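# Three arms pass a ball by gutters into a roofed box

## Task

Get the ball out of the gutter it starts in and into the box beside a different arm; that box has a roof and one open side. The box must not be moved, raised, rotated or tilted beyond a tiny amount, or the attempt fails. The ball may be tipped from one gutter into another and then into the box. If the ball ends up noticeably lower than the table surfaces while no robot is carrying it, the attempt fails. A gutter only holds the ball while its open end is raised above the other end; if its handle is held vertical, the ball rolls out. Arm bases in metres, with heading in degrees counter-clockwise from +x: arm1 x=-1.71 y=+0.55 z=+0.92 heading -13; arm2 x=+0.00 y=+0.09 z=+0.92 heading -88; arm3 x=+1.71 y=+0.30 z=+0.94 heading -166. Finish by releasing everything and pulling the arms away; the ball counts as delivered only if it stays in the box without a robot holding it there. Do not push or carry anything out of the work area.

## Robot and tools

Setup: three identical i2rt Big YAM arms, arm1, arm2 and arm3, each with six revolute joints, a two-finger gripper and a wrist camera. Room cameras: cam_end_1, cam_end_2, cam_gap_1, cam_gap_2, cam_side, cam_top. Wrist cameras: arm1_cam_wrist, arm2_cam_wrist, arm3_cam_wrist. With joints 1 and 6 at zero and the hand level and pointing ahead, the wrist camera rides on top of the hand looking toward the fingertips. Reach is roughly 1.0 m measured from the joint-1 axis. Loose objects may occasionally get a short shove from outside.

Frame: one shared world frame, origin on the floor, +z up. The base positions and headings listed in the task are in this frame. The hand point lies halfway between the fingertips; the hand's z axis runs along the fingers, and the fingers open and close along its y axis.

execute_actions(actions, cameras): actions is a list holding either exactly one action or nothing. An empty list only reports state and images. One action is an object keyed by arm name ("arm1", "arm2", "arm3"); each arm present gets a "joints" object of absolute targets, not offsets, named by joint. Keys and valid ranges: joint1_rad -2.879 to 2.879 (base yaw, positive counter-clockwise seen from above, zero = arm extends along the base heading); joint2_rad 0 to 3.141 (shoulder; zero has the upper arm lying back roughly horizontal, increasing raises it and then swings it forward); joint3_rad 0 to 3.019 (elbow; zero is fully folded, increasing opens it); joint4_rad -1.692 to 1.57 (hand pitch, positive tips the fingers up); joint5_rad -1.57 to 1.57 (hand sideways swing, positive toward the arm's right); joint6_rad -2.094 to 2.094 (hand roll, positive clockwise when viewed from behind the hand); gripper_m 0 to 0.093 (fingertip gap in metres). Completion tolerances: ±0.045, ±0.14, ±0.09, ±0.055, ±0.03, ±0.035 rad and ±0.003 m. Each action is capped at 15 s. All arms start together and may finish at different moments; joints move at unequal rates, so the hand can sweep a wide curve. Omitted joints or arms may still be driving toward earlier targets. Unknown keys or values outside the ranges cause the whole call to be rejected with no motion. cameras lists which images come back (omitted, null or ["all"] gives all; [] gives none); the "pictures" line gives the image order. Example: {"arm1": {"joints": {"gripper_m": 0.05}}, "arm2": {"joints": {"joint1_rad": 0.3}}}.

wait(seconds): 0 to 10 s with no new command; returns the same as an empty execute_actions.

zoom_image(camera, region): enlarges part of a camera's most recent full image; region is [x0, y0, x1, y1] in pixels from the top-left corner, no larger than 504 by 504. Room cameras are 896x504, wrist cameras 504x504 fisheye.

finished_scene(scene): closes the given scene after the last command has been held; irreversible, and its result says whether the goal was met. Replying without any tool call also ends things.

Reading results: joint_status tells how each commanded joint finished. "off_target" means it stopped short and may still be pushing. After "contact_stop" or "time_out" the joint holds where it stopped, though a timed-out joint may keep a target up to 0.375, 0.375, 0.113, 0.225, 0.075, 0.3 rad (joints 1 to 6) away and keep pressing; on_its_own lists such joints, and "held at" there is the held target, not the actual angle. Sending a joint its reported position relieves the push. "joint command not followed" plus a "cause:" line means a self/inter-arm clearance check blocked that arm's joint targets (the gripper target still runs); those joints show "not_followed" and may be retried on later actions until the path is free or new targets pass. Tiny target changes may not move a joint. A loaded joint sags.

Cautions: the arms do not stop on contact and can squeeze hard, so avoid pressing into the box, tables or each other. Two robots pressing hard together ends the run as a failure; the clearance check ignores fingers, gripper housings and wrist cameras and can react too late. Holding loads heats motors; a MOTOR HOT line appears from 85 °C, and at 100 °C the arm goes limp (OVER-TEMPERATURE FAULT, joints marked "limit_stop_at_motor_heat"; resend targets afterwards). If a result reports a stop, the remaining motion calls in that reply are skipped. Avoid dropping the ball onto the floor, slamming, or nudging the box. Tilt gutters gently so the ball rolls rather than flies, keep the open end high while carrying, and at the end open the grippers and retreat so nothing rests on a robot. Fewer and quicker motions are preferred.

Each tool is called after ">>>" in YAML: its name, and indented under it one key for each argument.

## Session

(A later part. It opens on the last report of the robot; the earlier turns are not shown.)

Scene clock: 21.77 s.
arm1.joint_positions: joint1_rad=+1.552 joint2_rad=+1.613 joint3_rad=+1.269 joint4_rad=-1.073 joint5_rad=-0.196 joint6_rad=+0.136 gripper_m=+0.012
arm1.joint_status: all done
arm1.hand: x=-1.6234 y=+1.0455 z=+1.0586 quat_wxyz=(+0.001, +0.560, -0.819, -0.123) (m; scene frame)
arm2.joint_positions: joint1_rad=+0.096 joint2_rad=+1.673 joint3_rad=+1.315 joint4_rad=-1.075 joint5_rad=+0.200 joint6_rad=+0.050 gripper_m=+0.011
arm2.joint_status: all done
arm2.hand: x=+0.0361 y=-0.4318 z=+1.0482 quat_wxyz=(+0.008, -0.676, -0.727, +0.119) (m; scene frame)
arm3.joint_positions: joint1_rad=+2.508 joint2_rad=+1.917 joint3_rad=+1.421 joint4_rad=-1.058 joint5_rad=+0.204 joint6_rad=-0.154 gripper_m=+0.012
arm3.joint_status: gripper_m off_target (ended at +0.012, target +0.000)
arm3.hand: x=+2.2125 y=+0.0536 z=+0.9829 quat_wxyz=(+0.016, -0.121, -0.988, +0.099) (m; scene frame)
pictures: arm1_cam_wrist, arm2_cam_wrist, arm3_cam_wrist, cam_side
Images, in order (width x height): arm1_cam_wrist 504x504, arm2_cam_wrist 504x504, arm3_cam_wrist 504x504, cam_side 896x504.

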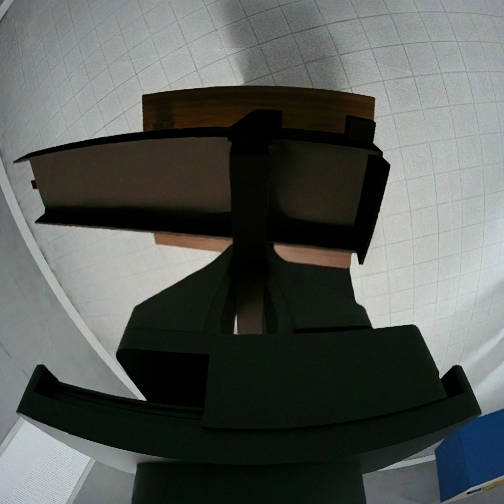

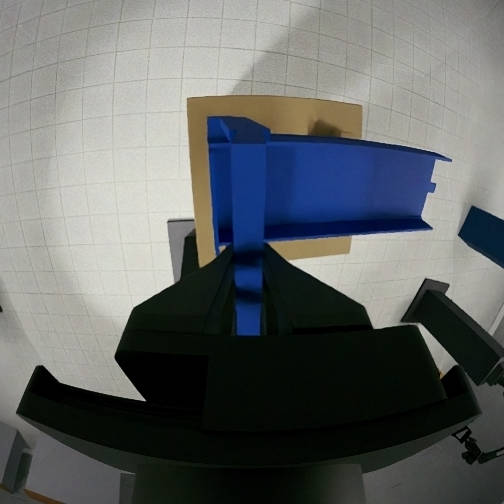

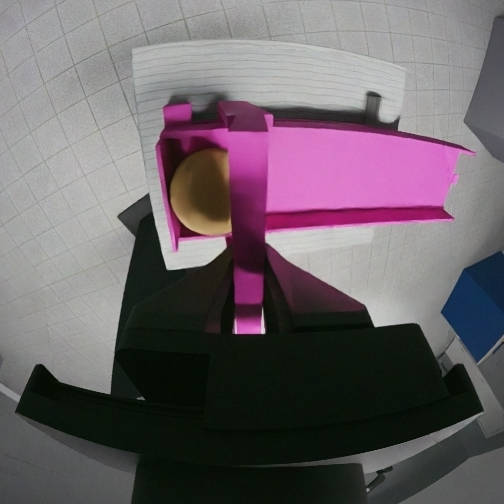

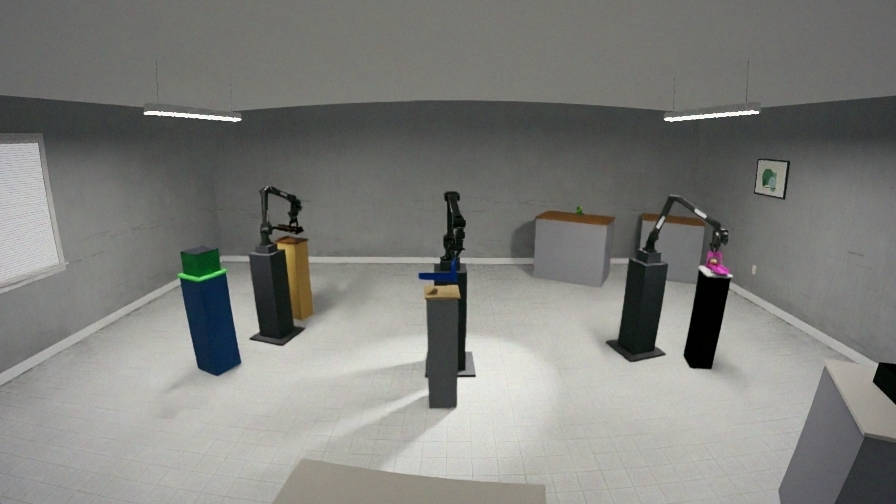

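>>> execute_actions:
  actions:
    - {"arm1":{"joints":{"joint1_rad":-0.03,"joint3_rad":1.5,"joint4_rad":-1.0,"joint5_rad":0,"joint6_rad":1.58}},"arm2":{"joints":{"joint1_rad":1.655,"joint3_rad":1.54,"joint4_rad":-0.95,"joint5_rad":0,"joint6_rad":-1.58}},"arm3":{"joints":{"joint2_rad":1.76,"joint5_rad":0.5}}}
  cameras: ["arm1_cam_wrist","arm2_cam_wrist","arm3_cam_wrist","cam_side"]

Scene clock: 25.50 s.
arm1.joint_positions: joint1_rad=-0.036 joint2_rad=+1.632 joint3_rad=+1.460 joint4_rad=-1.001 joint5_rad=+0.002 joint6_rad=+1.565 gripper_m=+0.012
arm1.joint_status: all done
arm1.hand: x=-1.1545 y=+0.3938 z=+1.1357 quat_wxyz=(-0.160, -0.778, -0.594, -0.125) (m; scene frame)
arm2.joint_positions: joint1_rad=+1.663 joint2_rad=+1.677 joint3_rad=+1.509 joint4_rad=-0.949 joint5_rad=-0.003 joint6_rad=-1.570 gripper_m=+0.012
arm2.joint_status: all done
arm2.hand: x=+0.6070 y=+0.1690 z=+1.1385 quat_wxyz=(-0.171, +0.733, -0.641, +0.150) (m; scene frame)
arm3.joint_positions: joint1_rad=+2.508 joint2_rad=+1.755 joint3_rad=+1.402 joint4_rad=-1.057 joint5_rad=+0.491 joint6_rad=-0.154 gripper_m=+0.012
arm3.joint_status: all done
arm3.hand: x=+2.1925 y=+0.0116 z=+1.0785 quat_wxyz=(-0.012, -0.136, -0.958, +0.253) (m; scene frame)
pictures: arm1_cam_wrist, arm2_cam_wrist, arm3_cam_wrist, cam_side
Images, in order (width x height): arm1_cam_wrist 504x504, arm2_cam_wrist 504x504, arm3_cam_wrist 504x504, cam_side 896x504.

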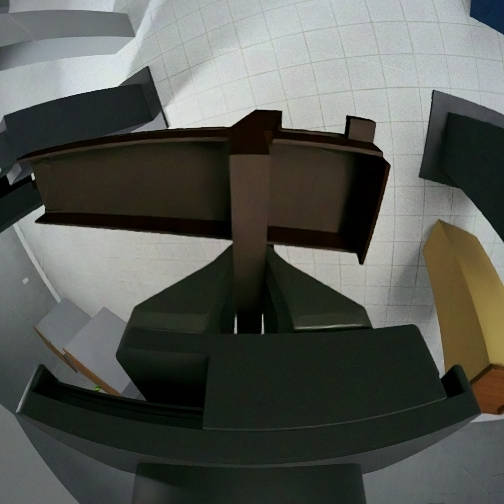

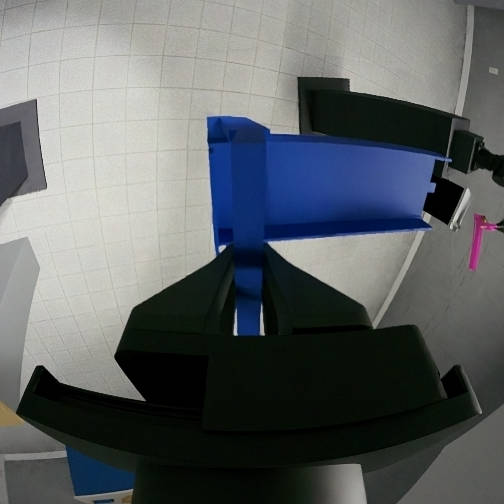

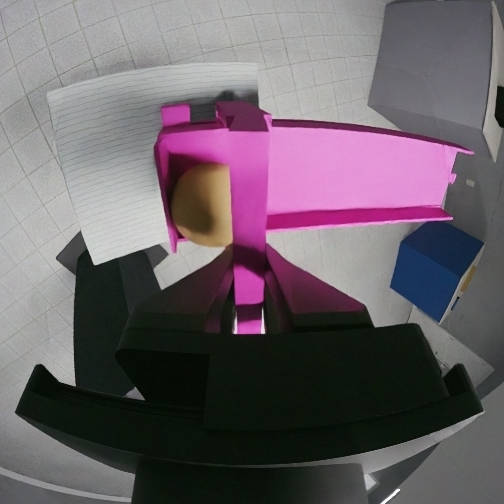

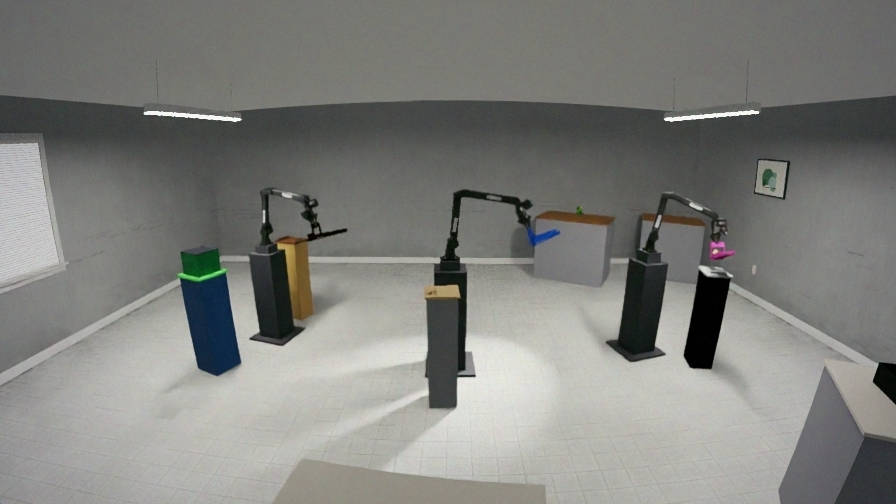

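>>> zoom_image:
  camera: "cam_side"
  region: [490, 185, 580, 260]

>>> execute_actions:
  actions:
    - {"arm2":{"joints":{"joint1_rad":1.655,"joint2_rad":1.87,"joint3_rad":1.57,"joint4_rad":-0.878}},"arm3":{"joints":{"joint4_rad":-0.75,"joint6_rad":-1.58}}}
  cameras: ["arm3_cam_wrist","cam_side"]

Region (490, 185, 580, 260) of cam_side's 896x504 image, scaled by 5.600, with more detail than that image has.

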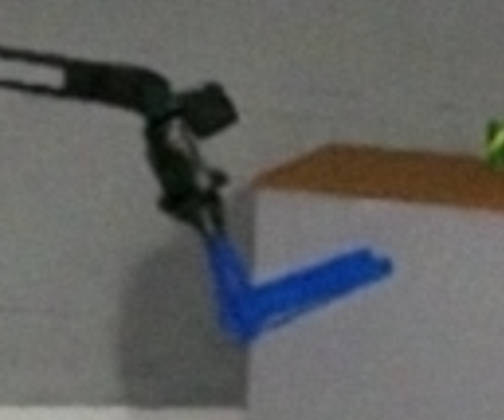

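Scene clock: 27.70 s.
arm1.joint_positions: joint1_rad=-0.036 joint2_rad=+1.632 joint3_rad=+1.460 joint4_rad=-1.001 joint5_rad=+0.002 joint6_rad=+1.565 gripper_m=+0.012
arm1.joint_status: not commanded
arm1.hand: x=-1.1545 y=+0.3938 z=+1.1357 quat_wxyz=(-0.160, -0.778, -0.594, -0.125) (m; scene frame)
arm2.joint_positions: joint1_rad=+1.663 joint2_rad=+1.898 joint3_rad=+1.526 joint4_rad=-0.890 joint5_rad=-0.003 joint6_rad=-1.571 gripper_m=+0.012
arm2.joint_status: all done
arm2.hand: x=+0.6319 y=+0.1719 z=+1.0181 quat_wxyz=(-0.118, +0.744, -0.650, +0.103) (m; scene frame)
arm3.joint_positions: joint1_rad=+2.508 joint2_rad=+1.755 joint3_rad=+1.402 joint4_rad=-0.769 joint5_rad=+0.491 joint6_rad=-1.576 gripper_m=+0.012
arm3.joint_status: all done
arm3.hand: x=+2.2493 y=-0.0122 z=+1.0982 quat_wxyz=(+0.075, +0.481, -0.816, +0.311) (m; scene frame)
pictures: arm3_cam_wrist, cam_side
Images, in order (width x height): arm3_cam_wrist 504x504, cam_side 896x504.

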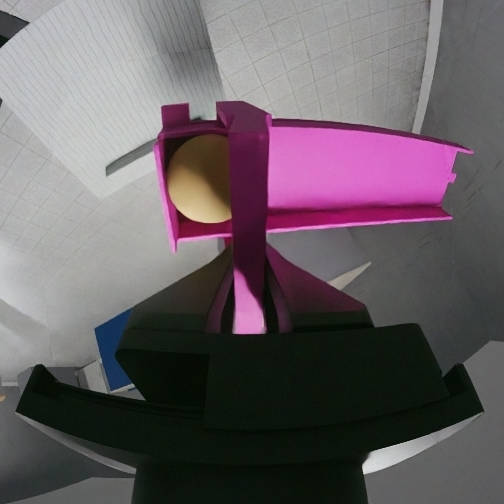

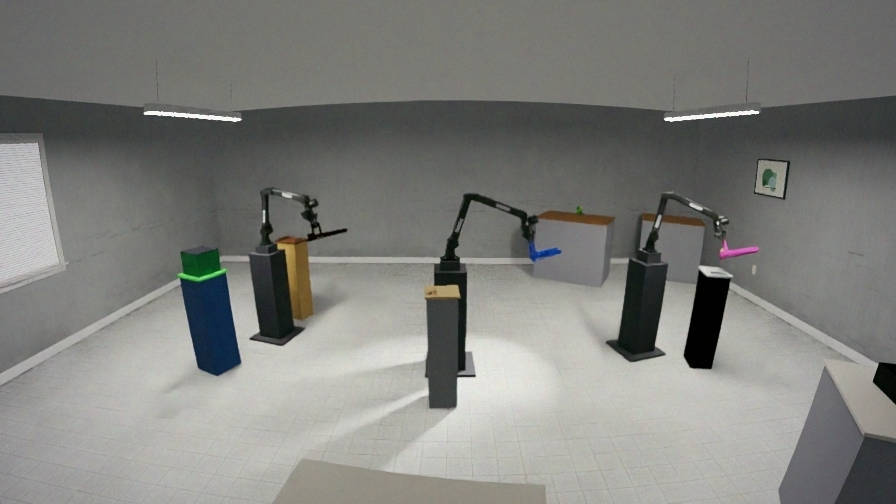

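>>> execute_actions:
  actions:
    - {"arm3":{"joints":{"joint1_rad":-0.12,"joint3_rad":1.8,"joint4_rad":-1.0,"joint5_rad":0}}}
  cameras: ["arm3_cam_wrist","cam_side","cam_gap_2"]

Scene clock: 30.67 s.
arm1.joint_positions: joint1_rad=-0.036 joint2_rad=+1.632 joint3_rad=+1.460 joint4_rad=-1.001 joint5_rad=+0.002 joint6_rad=+1.565 gripper_m=+0.012
arm1.joint_status: not commanded
arm1.hand: x=-1.1545 y=+0.3938 z=+1.1357 quat_wxyz=(-0.160, -0.778, -0.594, -0.125) (m; scene frame)
arm2.joint_positions: joint1_rad=+1.663 joint2_rad=+1.898 joint3_rad=+1.526 joint4_rad=-0.890 joint5_rad=-0.003 joint6_rad=-1.571 gripper_m=+0.012
arm2.joint_status: not commanded
arm2.hand: x=+0.6319 y=+0.1719 z=+1.0181 quat_wxyz=(-0.118, +0.744, -0.650, +0.103) (m; scene frame)
arm3.joint_positions: joint1_rad=-0.122 joint2_rad=+1.788 joint3_rad=+1.758 joint4_rad=-1.001 joint5_rad=+0.003 joint6_rad=-1.581 gripper_m=+0.011
arm3.joint_status: all done
arm3.hand: x=+1.0395 y=+0.2215 z=+1.1983 quat_wxyz=(+0.177, -0.638, -0.724, +0.194) (m; scene frame)
pictures: arm3_cam_wrist, cam_gap_2, cam_side
Images, in order (width x height): arm3_cam_wrist 504x504, cam_gap_2 896x504, cam_side 896x504.

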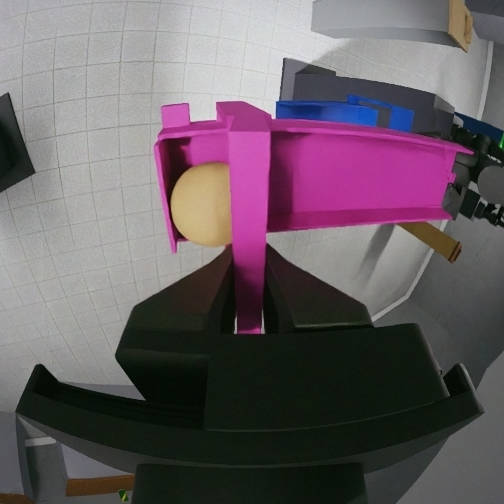

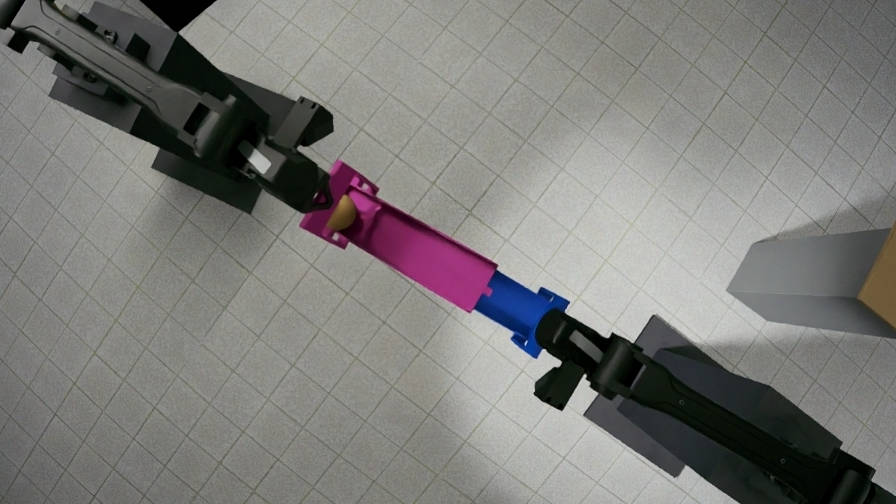

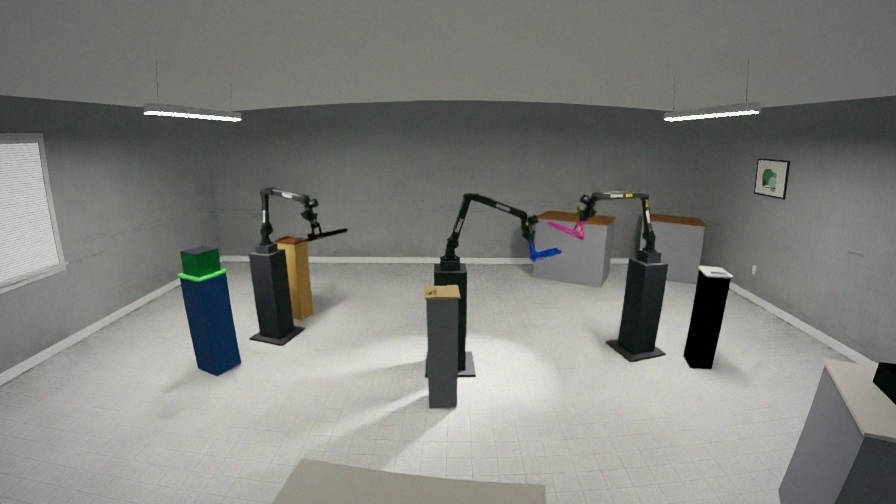

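>>> execute_actions:
  actions:
    - {"arm3":{"joints":{"joint2_rad":1.95,"joint3_rad":2.255,"joint4_rad":-1.32}}}
  cameras: ["cam_side"]

Scene clock: 33.23 s.
arm1.joint_positions: joint1_rad=-0.036 joint2_rad=+1.632 joint3_rad=+1.460 joint4_rad=-1.001 joint5_rad=+0.002 joint6_rad=+1.565 gripper_m=+0.012
arm1.joint_status: not commanded
arm1.hand: x=-1.1545 y=+0.3938 z=+1.1357 quat_wxyz=(-0.160, -0.778, -0.594, -0.125) (m; scene frame)
arm2.joint_positions: joint1_rad=+1.663 joint2_rad=+1.898 joint3_rad=+1.526 joint4_rad=-0.890 joint5_rad=-0.003 joint6_rad=-1.571 gripper_m=+0.012
arm2.joint_status: not commanded
arm2.hand: x=+0.6319 y=+0.1719 z=+1.0181 quat_wxyz=(-0.118, +0.744, -0.650, +0.103) (m; scene frame)
arm3.joint_positions: joint1_rad=-0.122 joint2_rad=+1.961 joint3_rad=+2.185 joint4_rad=-1.320 joint5_rad=+0.003 joint6_rad=-1.581 gripper_m=+0.011
arm3.joint_status: all done
arm3.hand: x=+1.0038 y=+0.2172 z=+1.2558 quat_wxyz=(+0.156, -0.643, -0.730, +0.170) (m; scene frame)
pictures: cam_side
Images, in order (width x height): cam_side 896x504.

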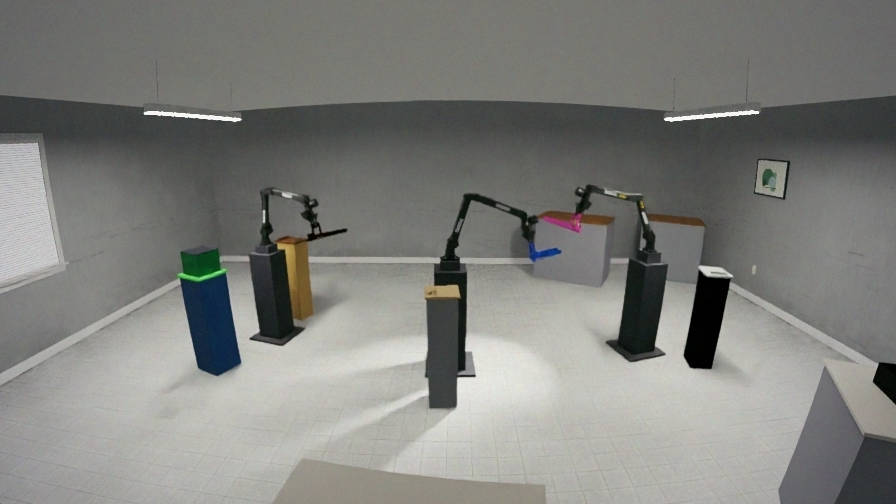

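>>> zoom_image:
  camera: "cam_side"
  region: [500, 180, 620, 275]

Region (500, 180, 620, 275) of cam_side's 896x504 image, scaled by 4.200, with more detail than that image has; it fills the top 399 rows of this view, and the rest is white.

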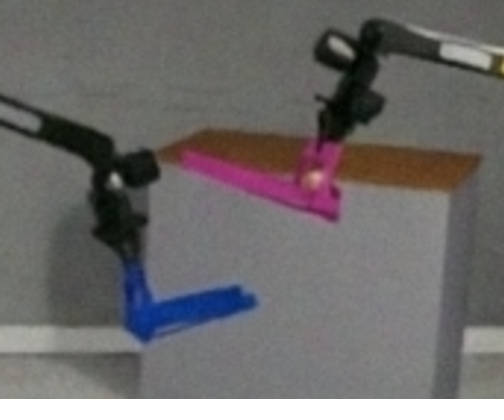

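>>> execute_actions:
  actions:
    - {"arm3":{"joints":{"joint2_rad":2.085,"joint4_rad":-1.37}}}
  cameras: ["cam_side","cam_gap_2","arm3_cam_wrist","arm2_cam_wrist"]

>>> zoom_image:
  camera: "cam_side"
  region: [500, 180, 620, 275]

Scene clock: 34.67 s.
arm1.joint_positions: joint1_rad=-0.036 joint2_rad=+1.632 joint3_rad=+1.460 joint4_rad=-1.001 joint5_rad=+0.002 joint6_rad=+1.565 gripper_m=+0.012
arm1.joint_status: not commanded
arm1.hand: x=-1.1545 y=+0.3938 z=+1.1357 quat_wxyz=(-0.160, -0.778, -0.594, -0.125) (m; scene frame)
arm2.joint_positions: joint1_rad=+1.663 joint2_rad=+1.898 joint3_rad=+1.526 joint4_rad=-0.890 joint5_rad=-0.003 joint6_rad=-1.571 gripper_m=+0.012
arm2.joint_status: not commanded
arm2.hand: x=+0.6319 y=+0.1719 z=+1.0181 quat_wxyz=(-0.118, +0.744, -0.650, +0.103) (m; scene frame)
arm3.joint_positions: joint1_rad=-0.122 joint2_rad=+2.117 joint3_rad=+2.195 joint4_rad=-1.370 joint5_rad=+0.003 joint6_rad=-1.581 gripper_m=+0.012
arm3.joint_status: all done
arm3.hand: x=+0.9930 y=+0.2161 z=+1.1472 quat_wxyz=(+0.092, -0.655, -0.743, +0.099) (m; scene frame)
pictures: arm2_cam_wrist, arm3_cam_wrist, cam_gap_2, cam_side
Images, in order (width x height): arm2_cam_wrist 504x504, arm3_cam_wrist 504x504, cam_gap_2 896x504, cam_side 896x504.

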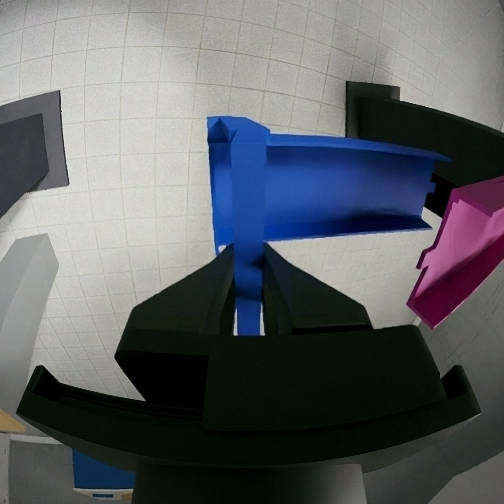

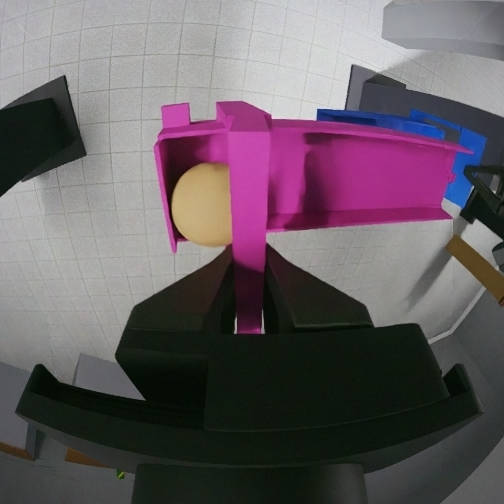

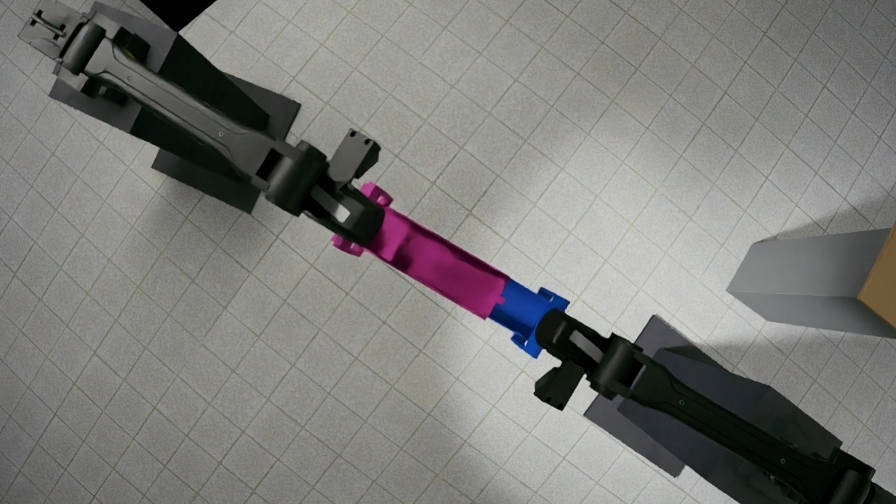

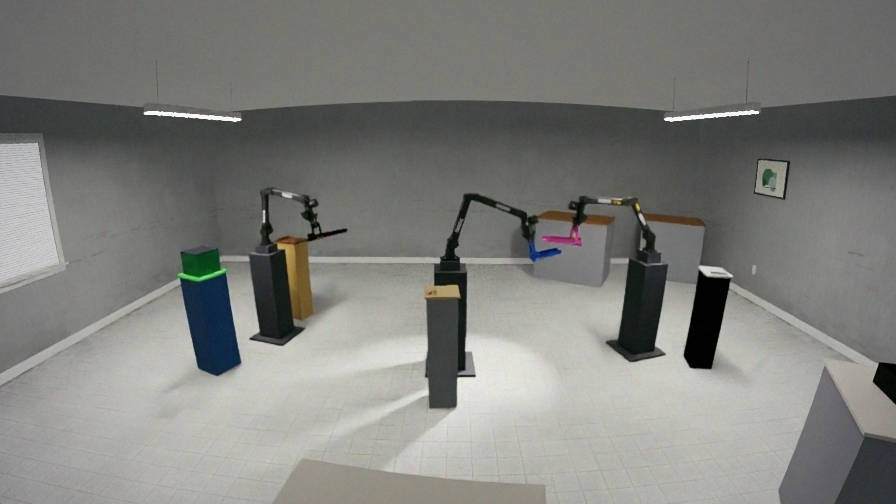

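Region (500, 180, 620, 275) of cam_side's 896x504 image, scaled by 4.200, with more detail than that image has; it fills the top 399 rows of this view, and the rest is white.

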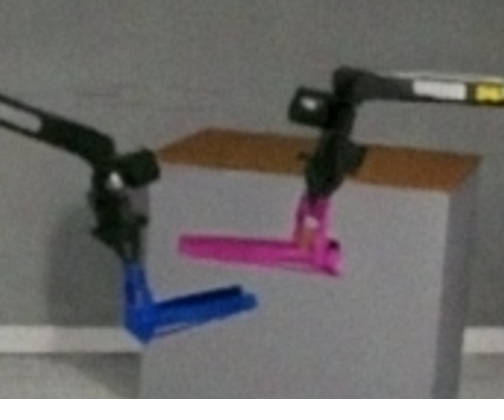

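>>> zoom_image:
  camera: "cam_gap_2"
  region: [420, 220, 600, 370]

Region (420, 220, 600, 370) of cam_gap_2's 896x504 image, scaled by 2.800, with more detail than that image has.

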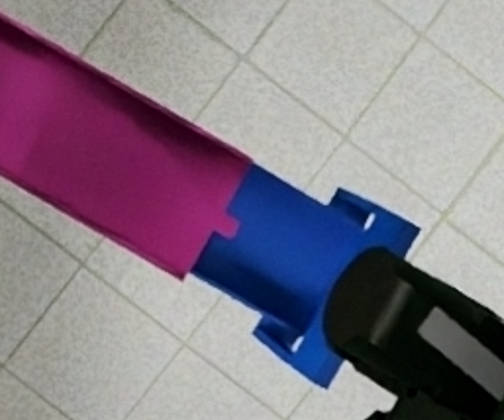

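>>> execute_actions:
  actions:
    - {"arm3":{"joints":{"joint4_rad":-1.57}}}
  cameras: ["cam_side","cam_gap_2","arm3_cam_wrist"]

>>> zoom_image:
  camera: "cam_side"
  region: [500, 180, 620, 275]

Scene clock: 35.80 s.
arm1.joint_positions: joint1_rad=-0.036 joint2_rad=+1.632 joint3_rad=+1.460 joint4_rad=-1.001 joint5_rad=+0.002 joint6_rad=+1.565 gripper_m=+0.012
arm1.joint_status: not commanded
arm1.hand: x=-1.1545 y=+0.3938 z=+1.1357 quat_wxyz=(-0.160, -0.778, -0.594, -0.125) (m; scene frame)
arm2.joint_positions: joint1_rad=+1.663 joint2_rad=+1.898 joint3_rad=+1.526 joint4_rad=-0.890 joint5_rad=-0.003 joint6_rad=-1.571 gripper_m=+0.012
arm2.joint_status: not commanded
arm2.hand: x=+0.6319 y=+0.1719 z=+1.0181 quat_wxyz=(-0.118, +0.744, -0.650, +0.103) (m; scene frame)
arm3.joint_positions: joint1_rad=-0.122 joint2_rad=+2.117 joint3_rad=+2.195 joint4_rad=-1.565 joint5_rad=+0.003 joint6_rad=-1.581 gripper_m=+0.012
arm3.joint_status: all done
arm3.hand: x=+1.0399 y=+0.2216 z=+1.1389 quat_wxyz=(+0.027, -0.661, -0.750, +0.027) (m; scene frame)
pictures: arm3_cam_wrist, cam_gap_2, cam_side
Images, in order (width x height): arm3_cam_wrist 504x504, cam_gap_2 896x504, cam_side 896x504.

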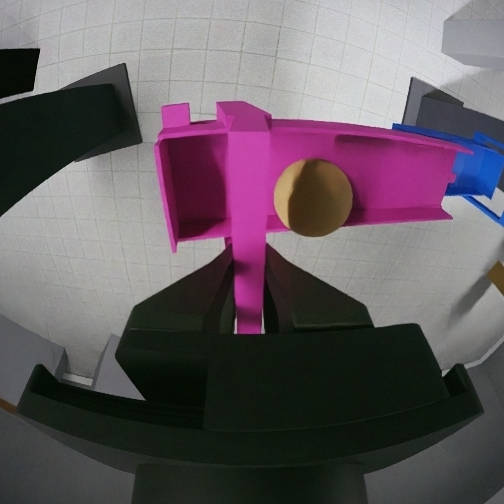

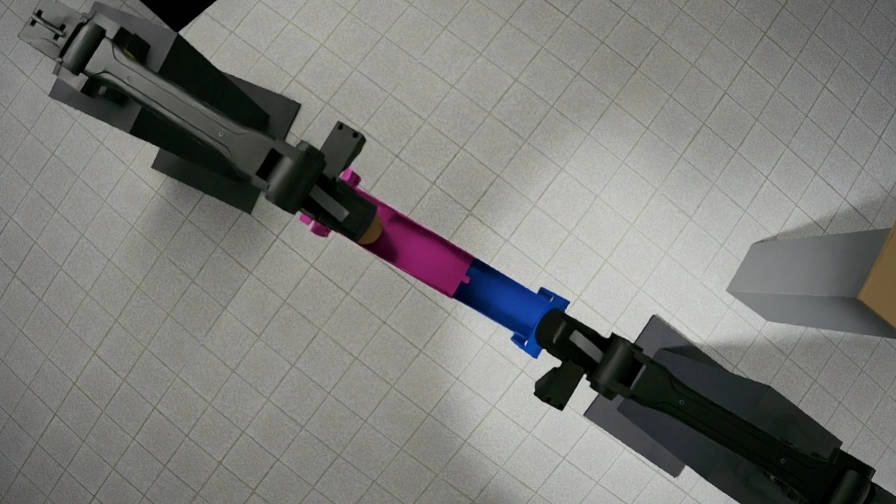

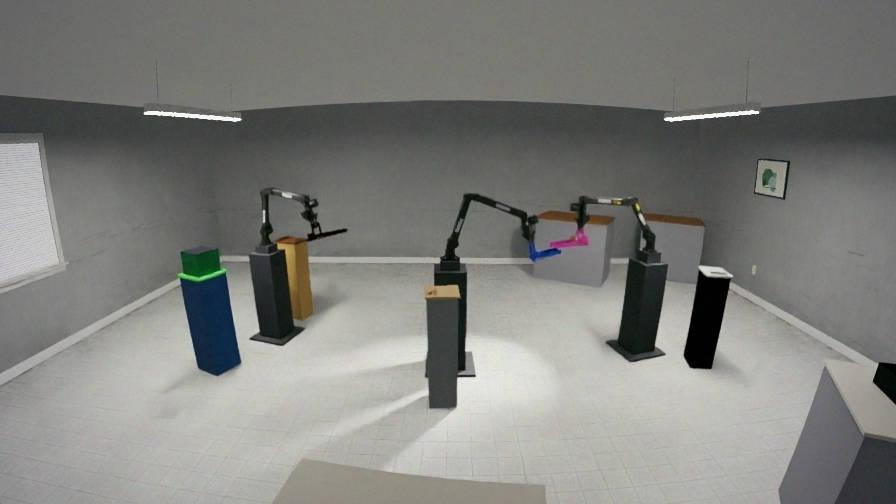

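Region (500, 180, 620, 275) of cam_side's 896x504 image, scaled by 4.200, with more detail than that image has; it fills the top 399 rows of this view, and the rest is white.

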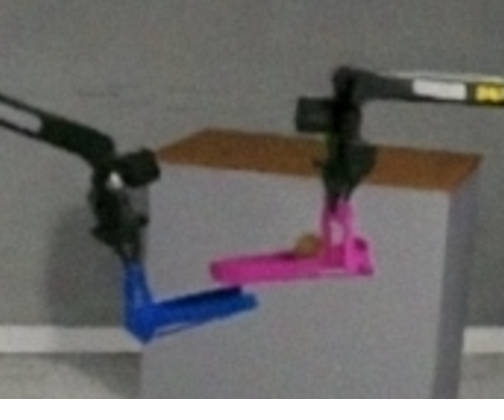

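The ball is rolling. Waiting for it.

>>> wait:
  seconds: 2

Scene clock: 37.83 s.
arm1.joint_positions: joint1_rad=-0.036 joint2_rad=+1.632 joint3_rad=+1.460 joint4_rad=-1.001 joint5_rad=+0.002 joint6_rad=+1.565 gripper_m=+0.012
arm1.joint_status: not commanded
arm1.hand: x=-1.1545 y=+0.3938 z=+1.1357 quat_wxyz=(-0.160, -0.778, -0.594, -0.125) (m; scene frame)
arm2.joint_positions: joint1_rad=+1.662 joint2_rad=+1.898 joint3_rad=+1.526 joint4_rad=-0.890 joint5_rad=-0.001 joint6_rad=-1.572 gripper_m=+0.011
arm2.joint_status: not commanded
arm2.hand: x=+0.6320 y=+0.1713 z=+1.0181 quat_wxyz=(-0.117, +0.744, -0.649, +0.104) (m; scene frame)
arm3.joint_positions: joint1_rad=-0.122 joint2_rad=+2.117 joint3_rad=+2.195 joint4_rad=-1.565 joint5_rad=+0.003 joint6_rad=-1.581 gripper_m=+0.012
arm3.joint_status: all done
arm3.hand: x=+1.0401 y=+0.2216 z=+1.1389 quat_wxyz=(+0.027, -0.661, -0.750, +0.027) (m; scene frame)
wait: 2.00 s; at rest by 0.23 s
pictures: arm1_cam_wrist, arm2_cam_wrist, arm3_cam_wrist, cam_end_1, cam_end_2, cam_gap_1, cam_gap_2, cam_side, cam_top
Images, in order (width x height): arm1_cam_wrist 504x504, arm2_cam_wrist 504x504, arm3_cam_wrist 504x504, cam_end_1 896x504, cam_end_2 896x504, cam_gap_1 896x504, cam_gap_2 896x504, cam_side 896x504, cam_top 896x504.

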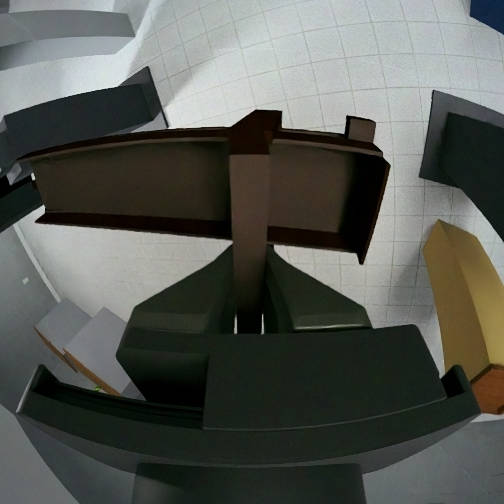

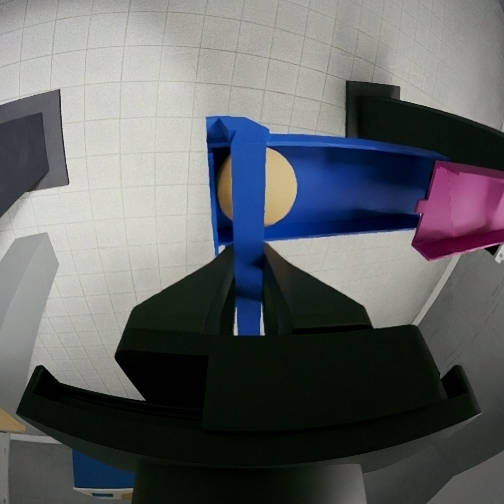

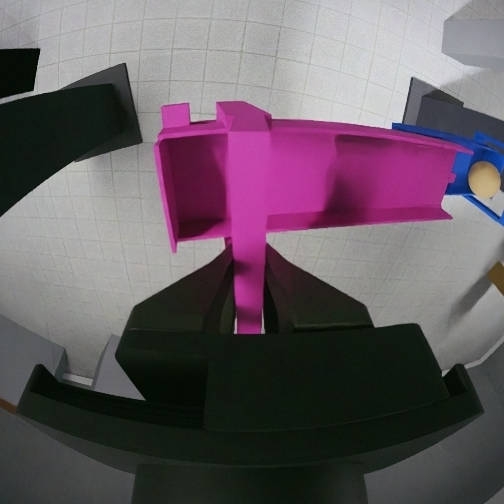

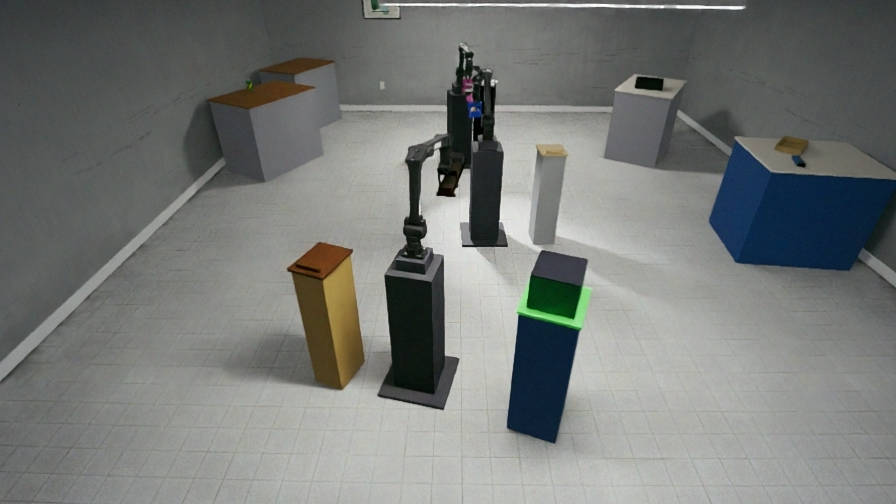

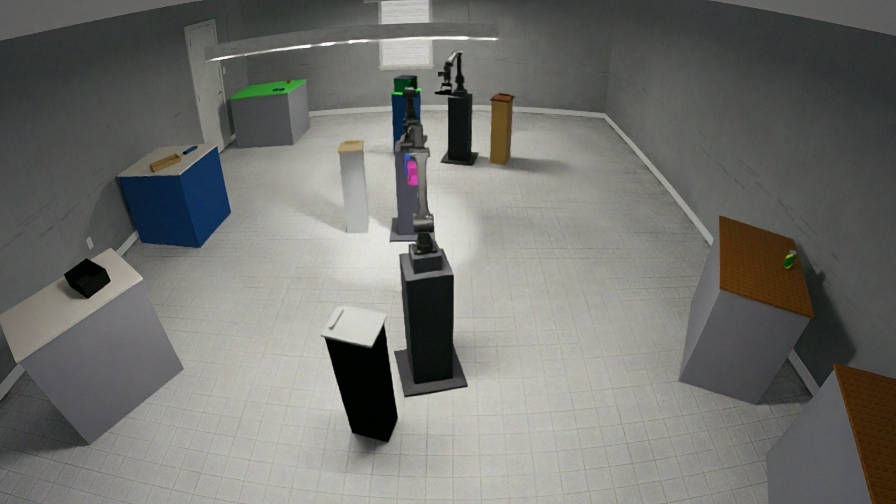

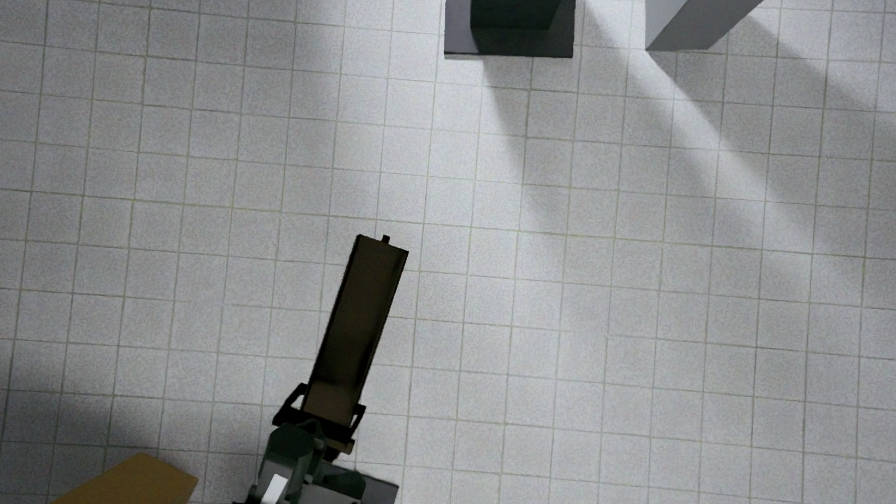

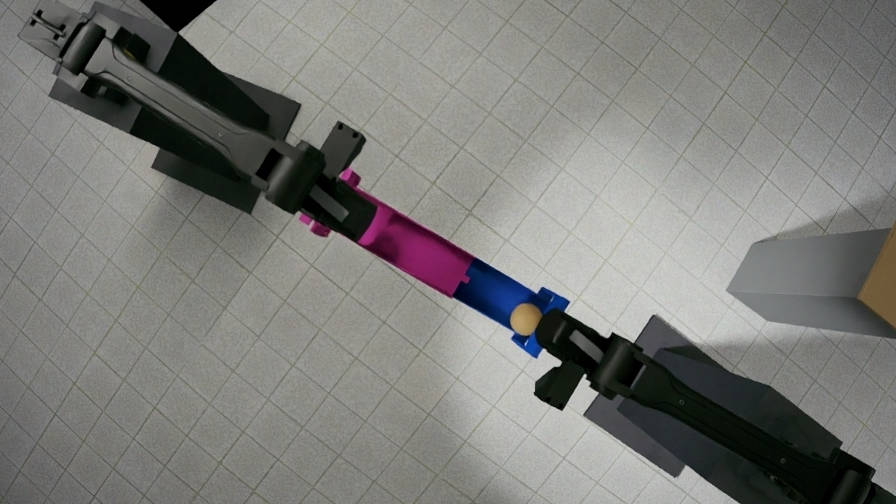

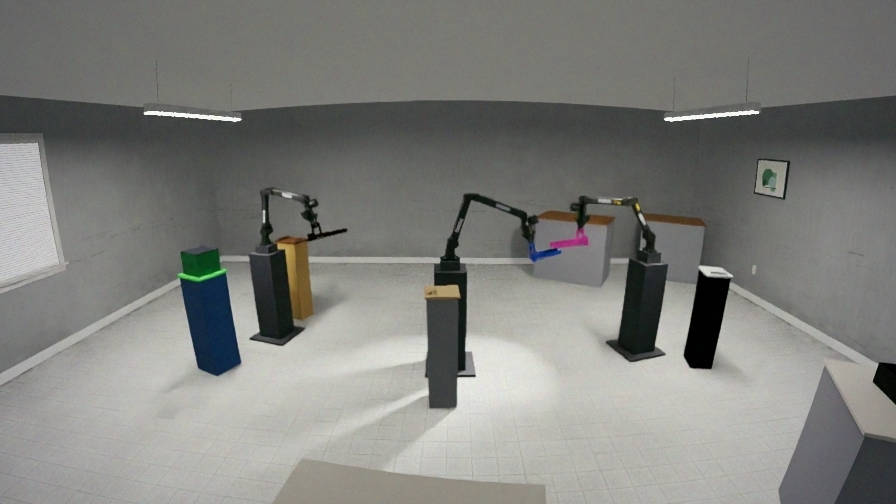

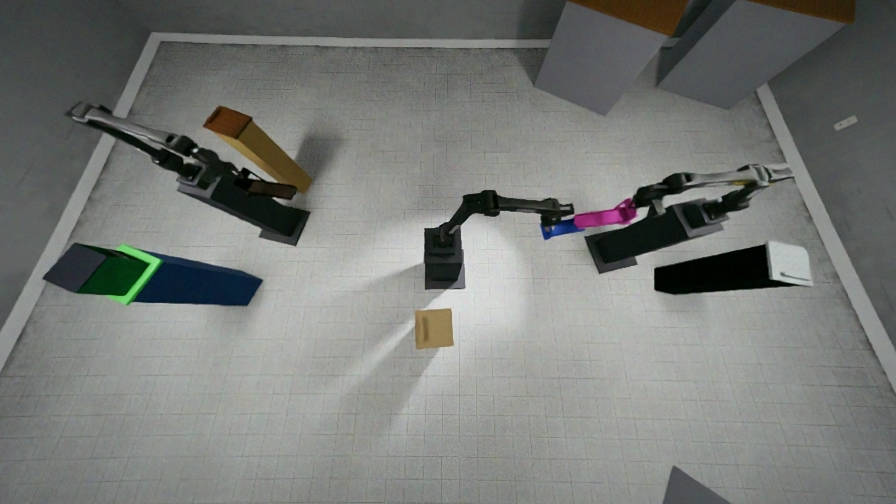

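>>> execute_actions:
  actions:
    - {"arm1":{"joints":{"joint2_rad":2.04,"joint3_rad":1.845}},"arm3":{"joints":{"joint1_rad":0.9,"joint2_rad":1.76}}}
  cameras: []

>>> execute_actions:
  actions:
    - {"arm2":{"joints":{"joint1_rad":-1.865,"joint2_rad":1.68,"joint3_rad":2.07,"joint4_rad":-1.25}},"arm3":{"joints":{"joint1_rad":2.505,"joint2_rad":1.76,"joint3_rad":1.44,"joint4_rad":-1.05,"joint5_rad":0.21,"joint6_rad":-0.147}}}
  cameras: ["cam_side","cam_gap_1","arm2_cam_wrist","arm3_cam_wrist"]

Scene clock: 40.23 s.
arm1.joint_positions: joint1_rad=-0.036 joint2_rad=+2.059 joint3_rad=+1.768 joint4_rad=-1.004 joint5_rad=+0.002 joint6_rad=+1.566 gripper_m=+0.012
arm1.joint_status: all done
arm1.hand: x=-1.0488 y=+0.3658 z=+1.0115 quat_wxyz=(-0.112, -0.787, -0.601, -0.089) (m; scene frame)
arm2.joint_positions: joint1_rad=+1.662 joint2_rad=+1.898 joint3_rad=+1.526 joint4_rad=-0.890 joint5_rad=-0.001 joint6_rad=-1.572 gripper_m=+0.011
arm2.joint_status: not commanded
arm2.hand: x=+0.6320 y=+0.1713 z=+1.0181 quat_wxyz=(-0.117, +0.744, -0.649, +0.104) (m; scene frame)
arm3.joint_positions: joint1_rad=+0.906 joint2_rad=+1.767 joint3_rad=+2.221 joint4_rad=-1.569 joint5_rad=-0.004 joint6_rad=-1.581 gripper_m=+0.012
arm3.joint_status: all done
arm3.hand: x=+1.4579 y=-0.2600 z=+1.3727 quat_wxyz=(+0.044, -0.202, -0.954, +0.219) (m; scene frame)
pictures: none
No camera images: the call's "cameras" was empty. Leave "cameras" out to get every camera's image.

Scene clock: 43.10 s.
arm1.joint_positions: joint1_rad=-0.036 joint2_rad=+2.059 joint3_rad=+1.768 joint4_rad=-1.004 joint5_rad=+0.002 joint6_rad=+1.566 gripper_m=+0.012
arm1.joint_status: not commanded
arm1.hand: x=-1.0488 y=+0.3658 z=+1.0115 quat_wxyz=(-0.112, -0.787, -0.601, -0.089) (m; scene frame)
arm2.joint_positions: joint1_rad=-1.875 joint2_rad=+1.703 joint3_rad=+2.038 joint4_rad=-1.251 joint5_rad=+0.004 joint6_rad=-1.574 gripper_m=+0.011
arm2.joint_status: all done
arm2.hand: x=-0.6297 y=+0.2577 z=+1.3432 quat_wxyz=(+0.254, -0.752, -0.577, +0.192) (m; scene frame)
arm3.joint_positions: joint1_rad=+2.510 joint2_rad=+1.783 joint3_rad=+1.443 joint4_rad=-1.056 joint5_rad=+0.202 joint6_rad=-0.154 gripper_m=+0.012
arm3.joint_status: all done
arm3.hand: x=+2.2272 y=+0.0487 z=+1.0641 quat_wxyz=(-0.060, -0.128, -0.983, +0.119) (m; scene frame)
pictures: arm2_cam_wrist, arm3_cam_wrist, cam_gap_1, cam_side
Images, in order (width x height): arm2_cam_wrist 504x504, arm3_cam_wrist 504x504, cam_gap_1 896x504, cam_side 896x504.

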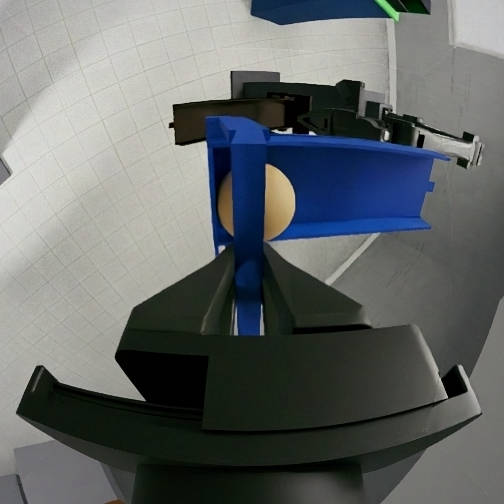

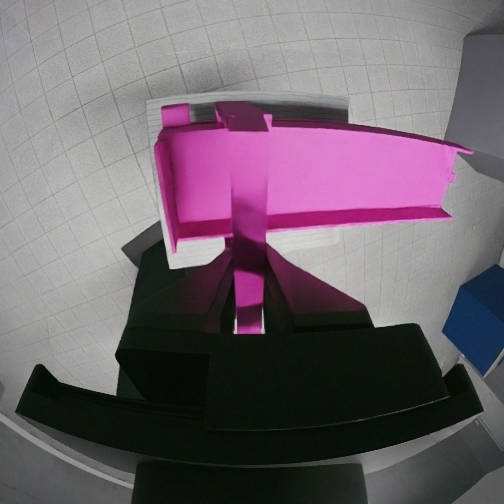

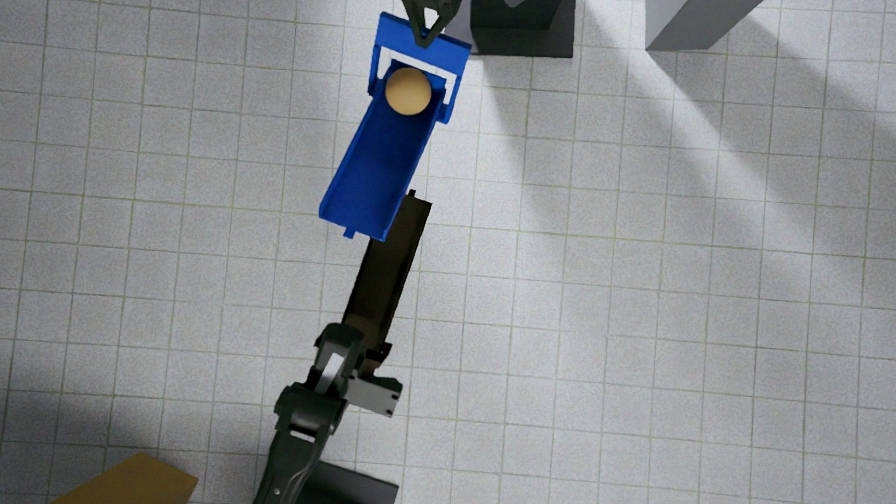

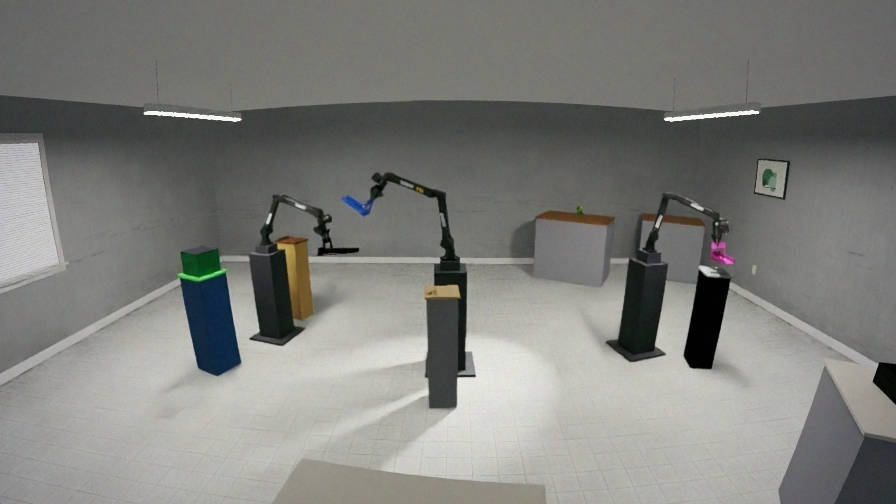

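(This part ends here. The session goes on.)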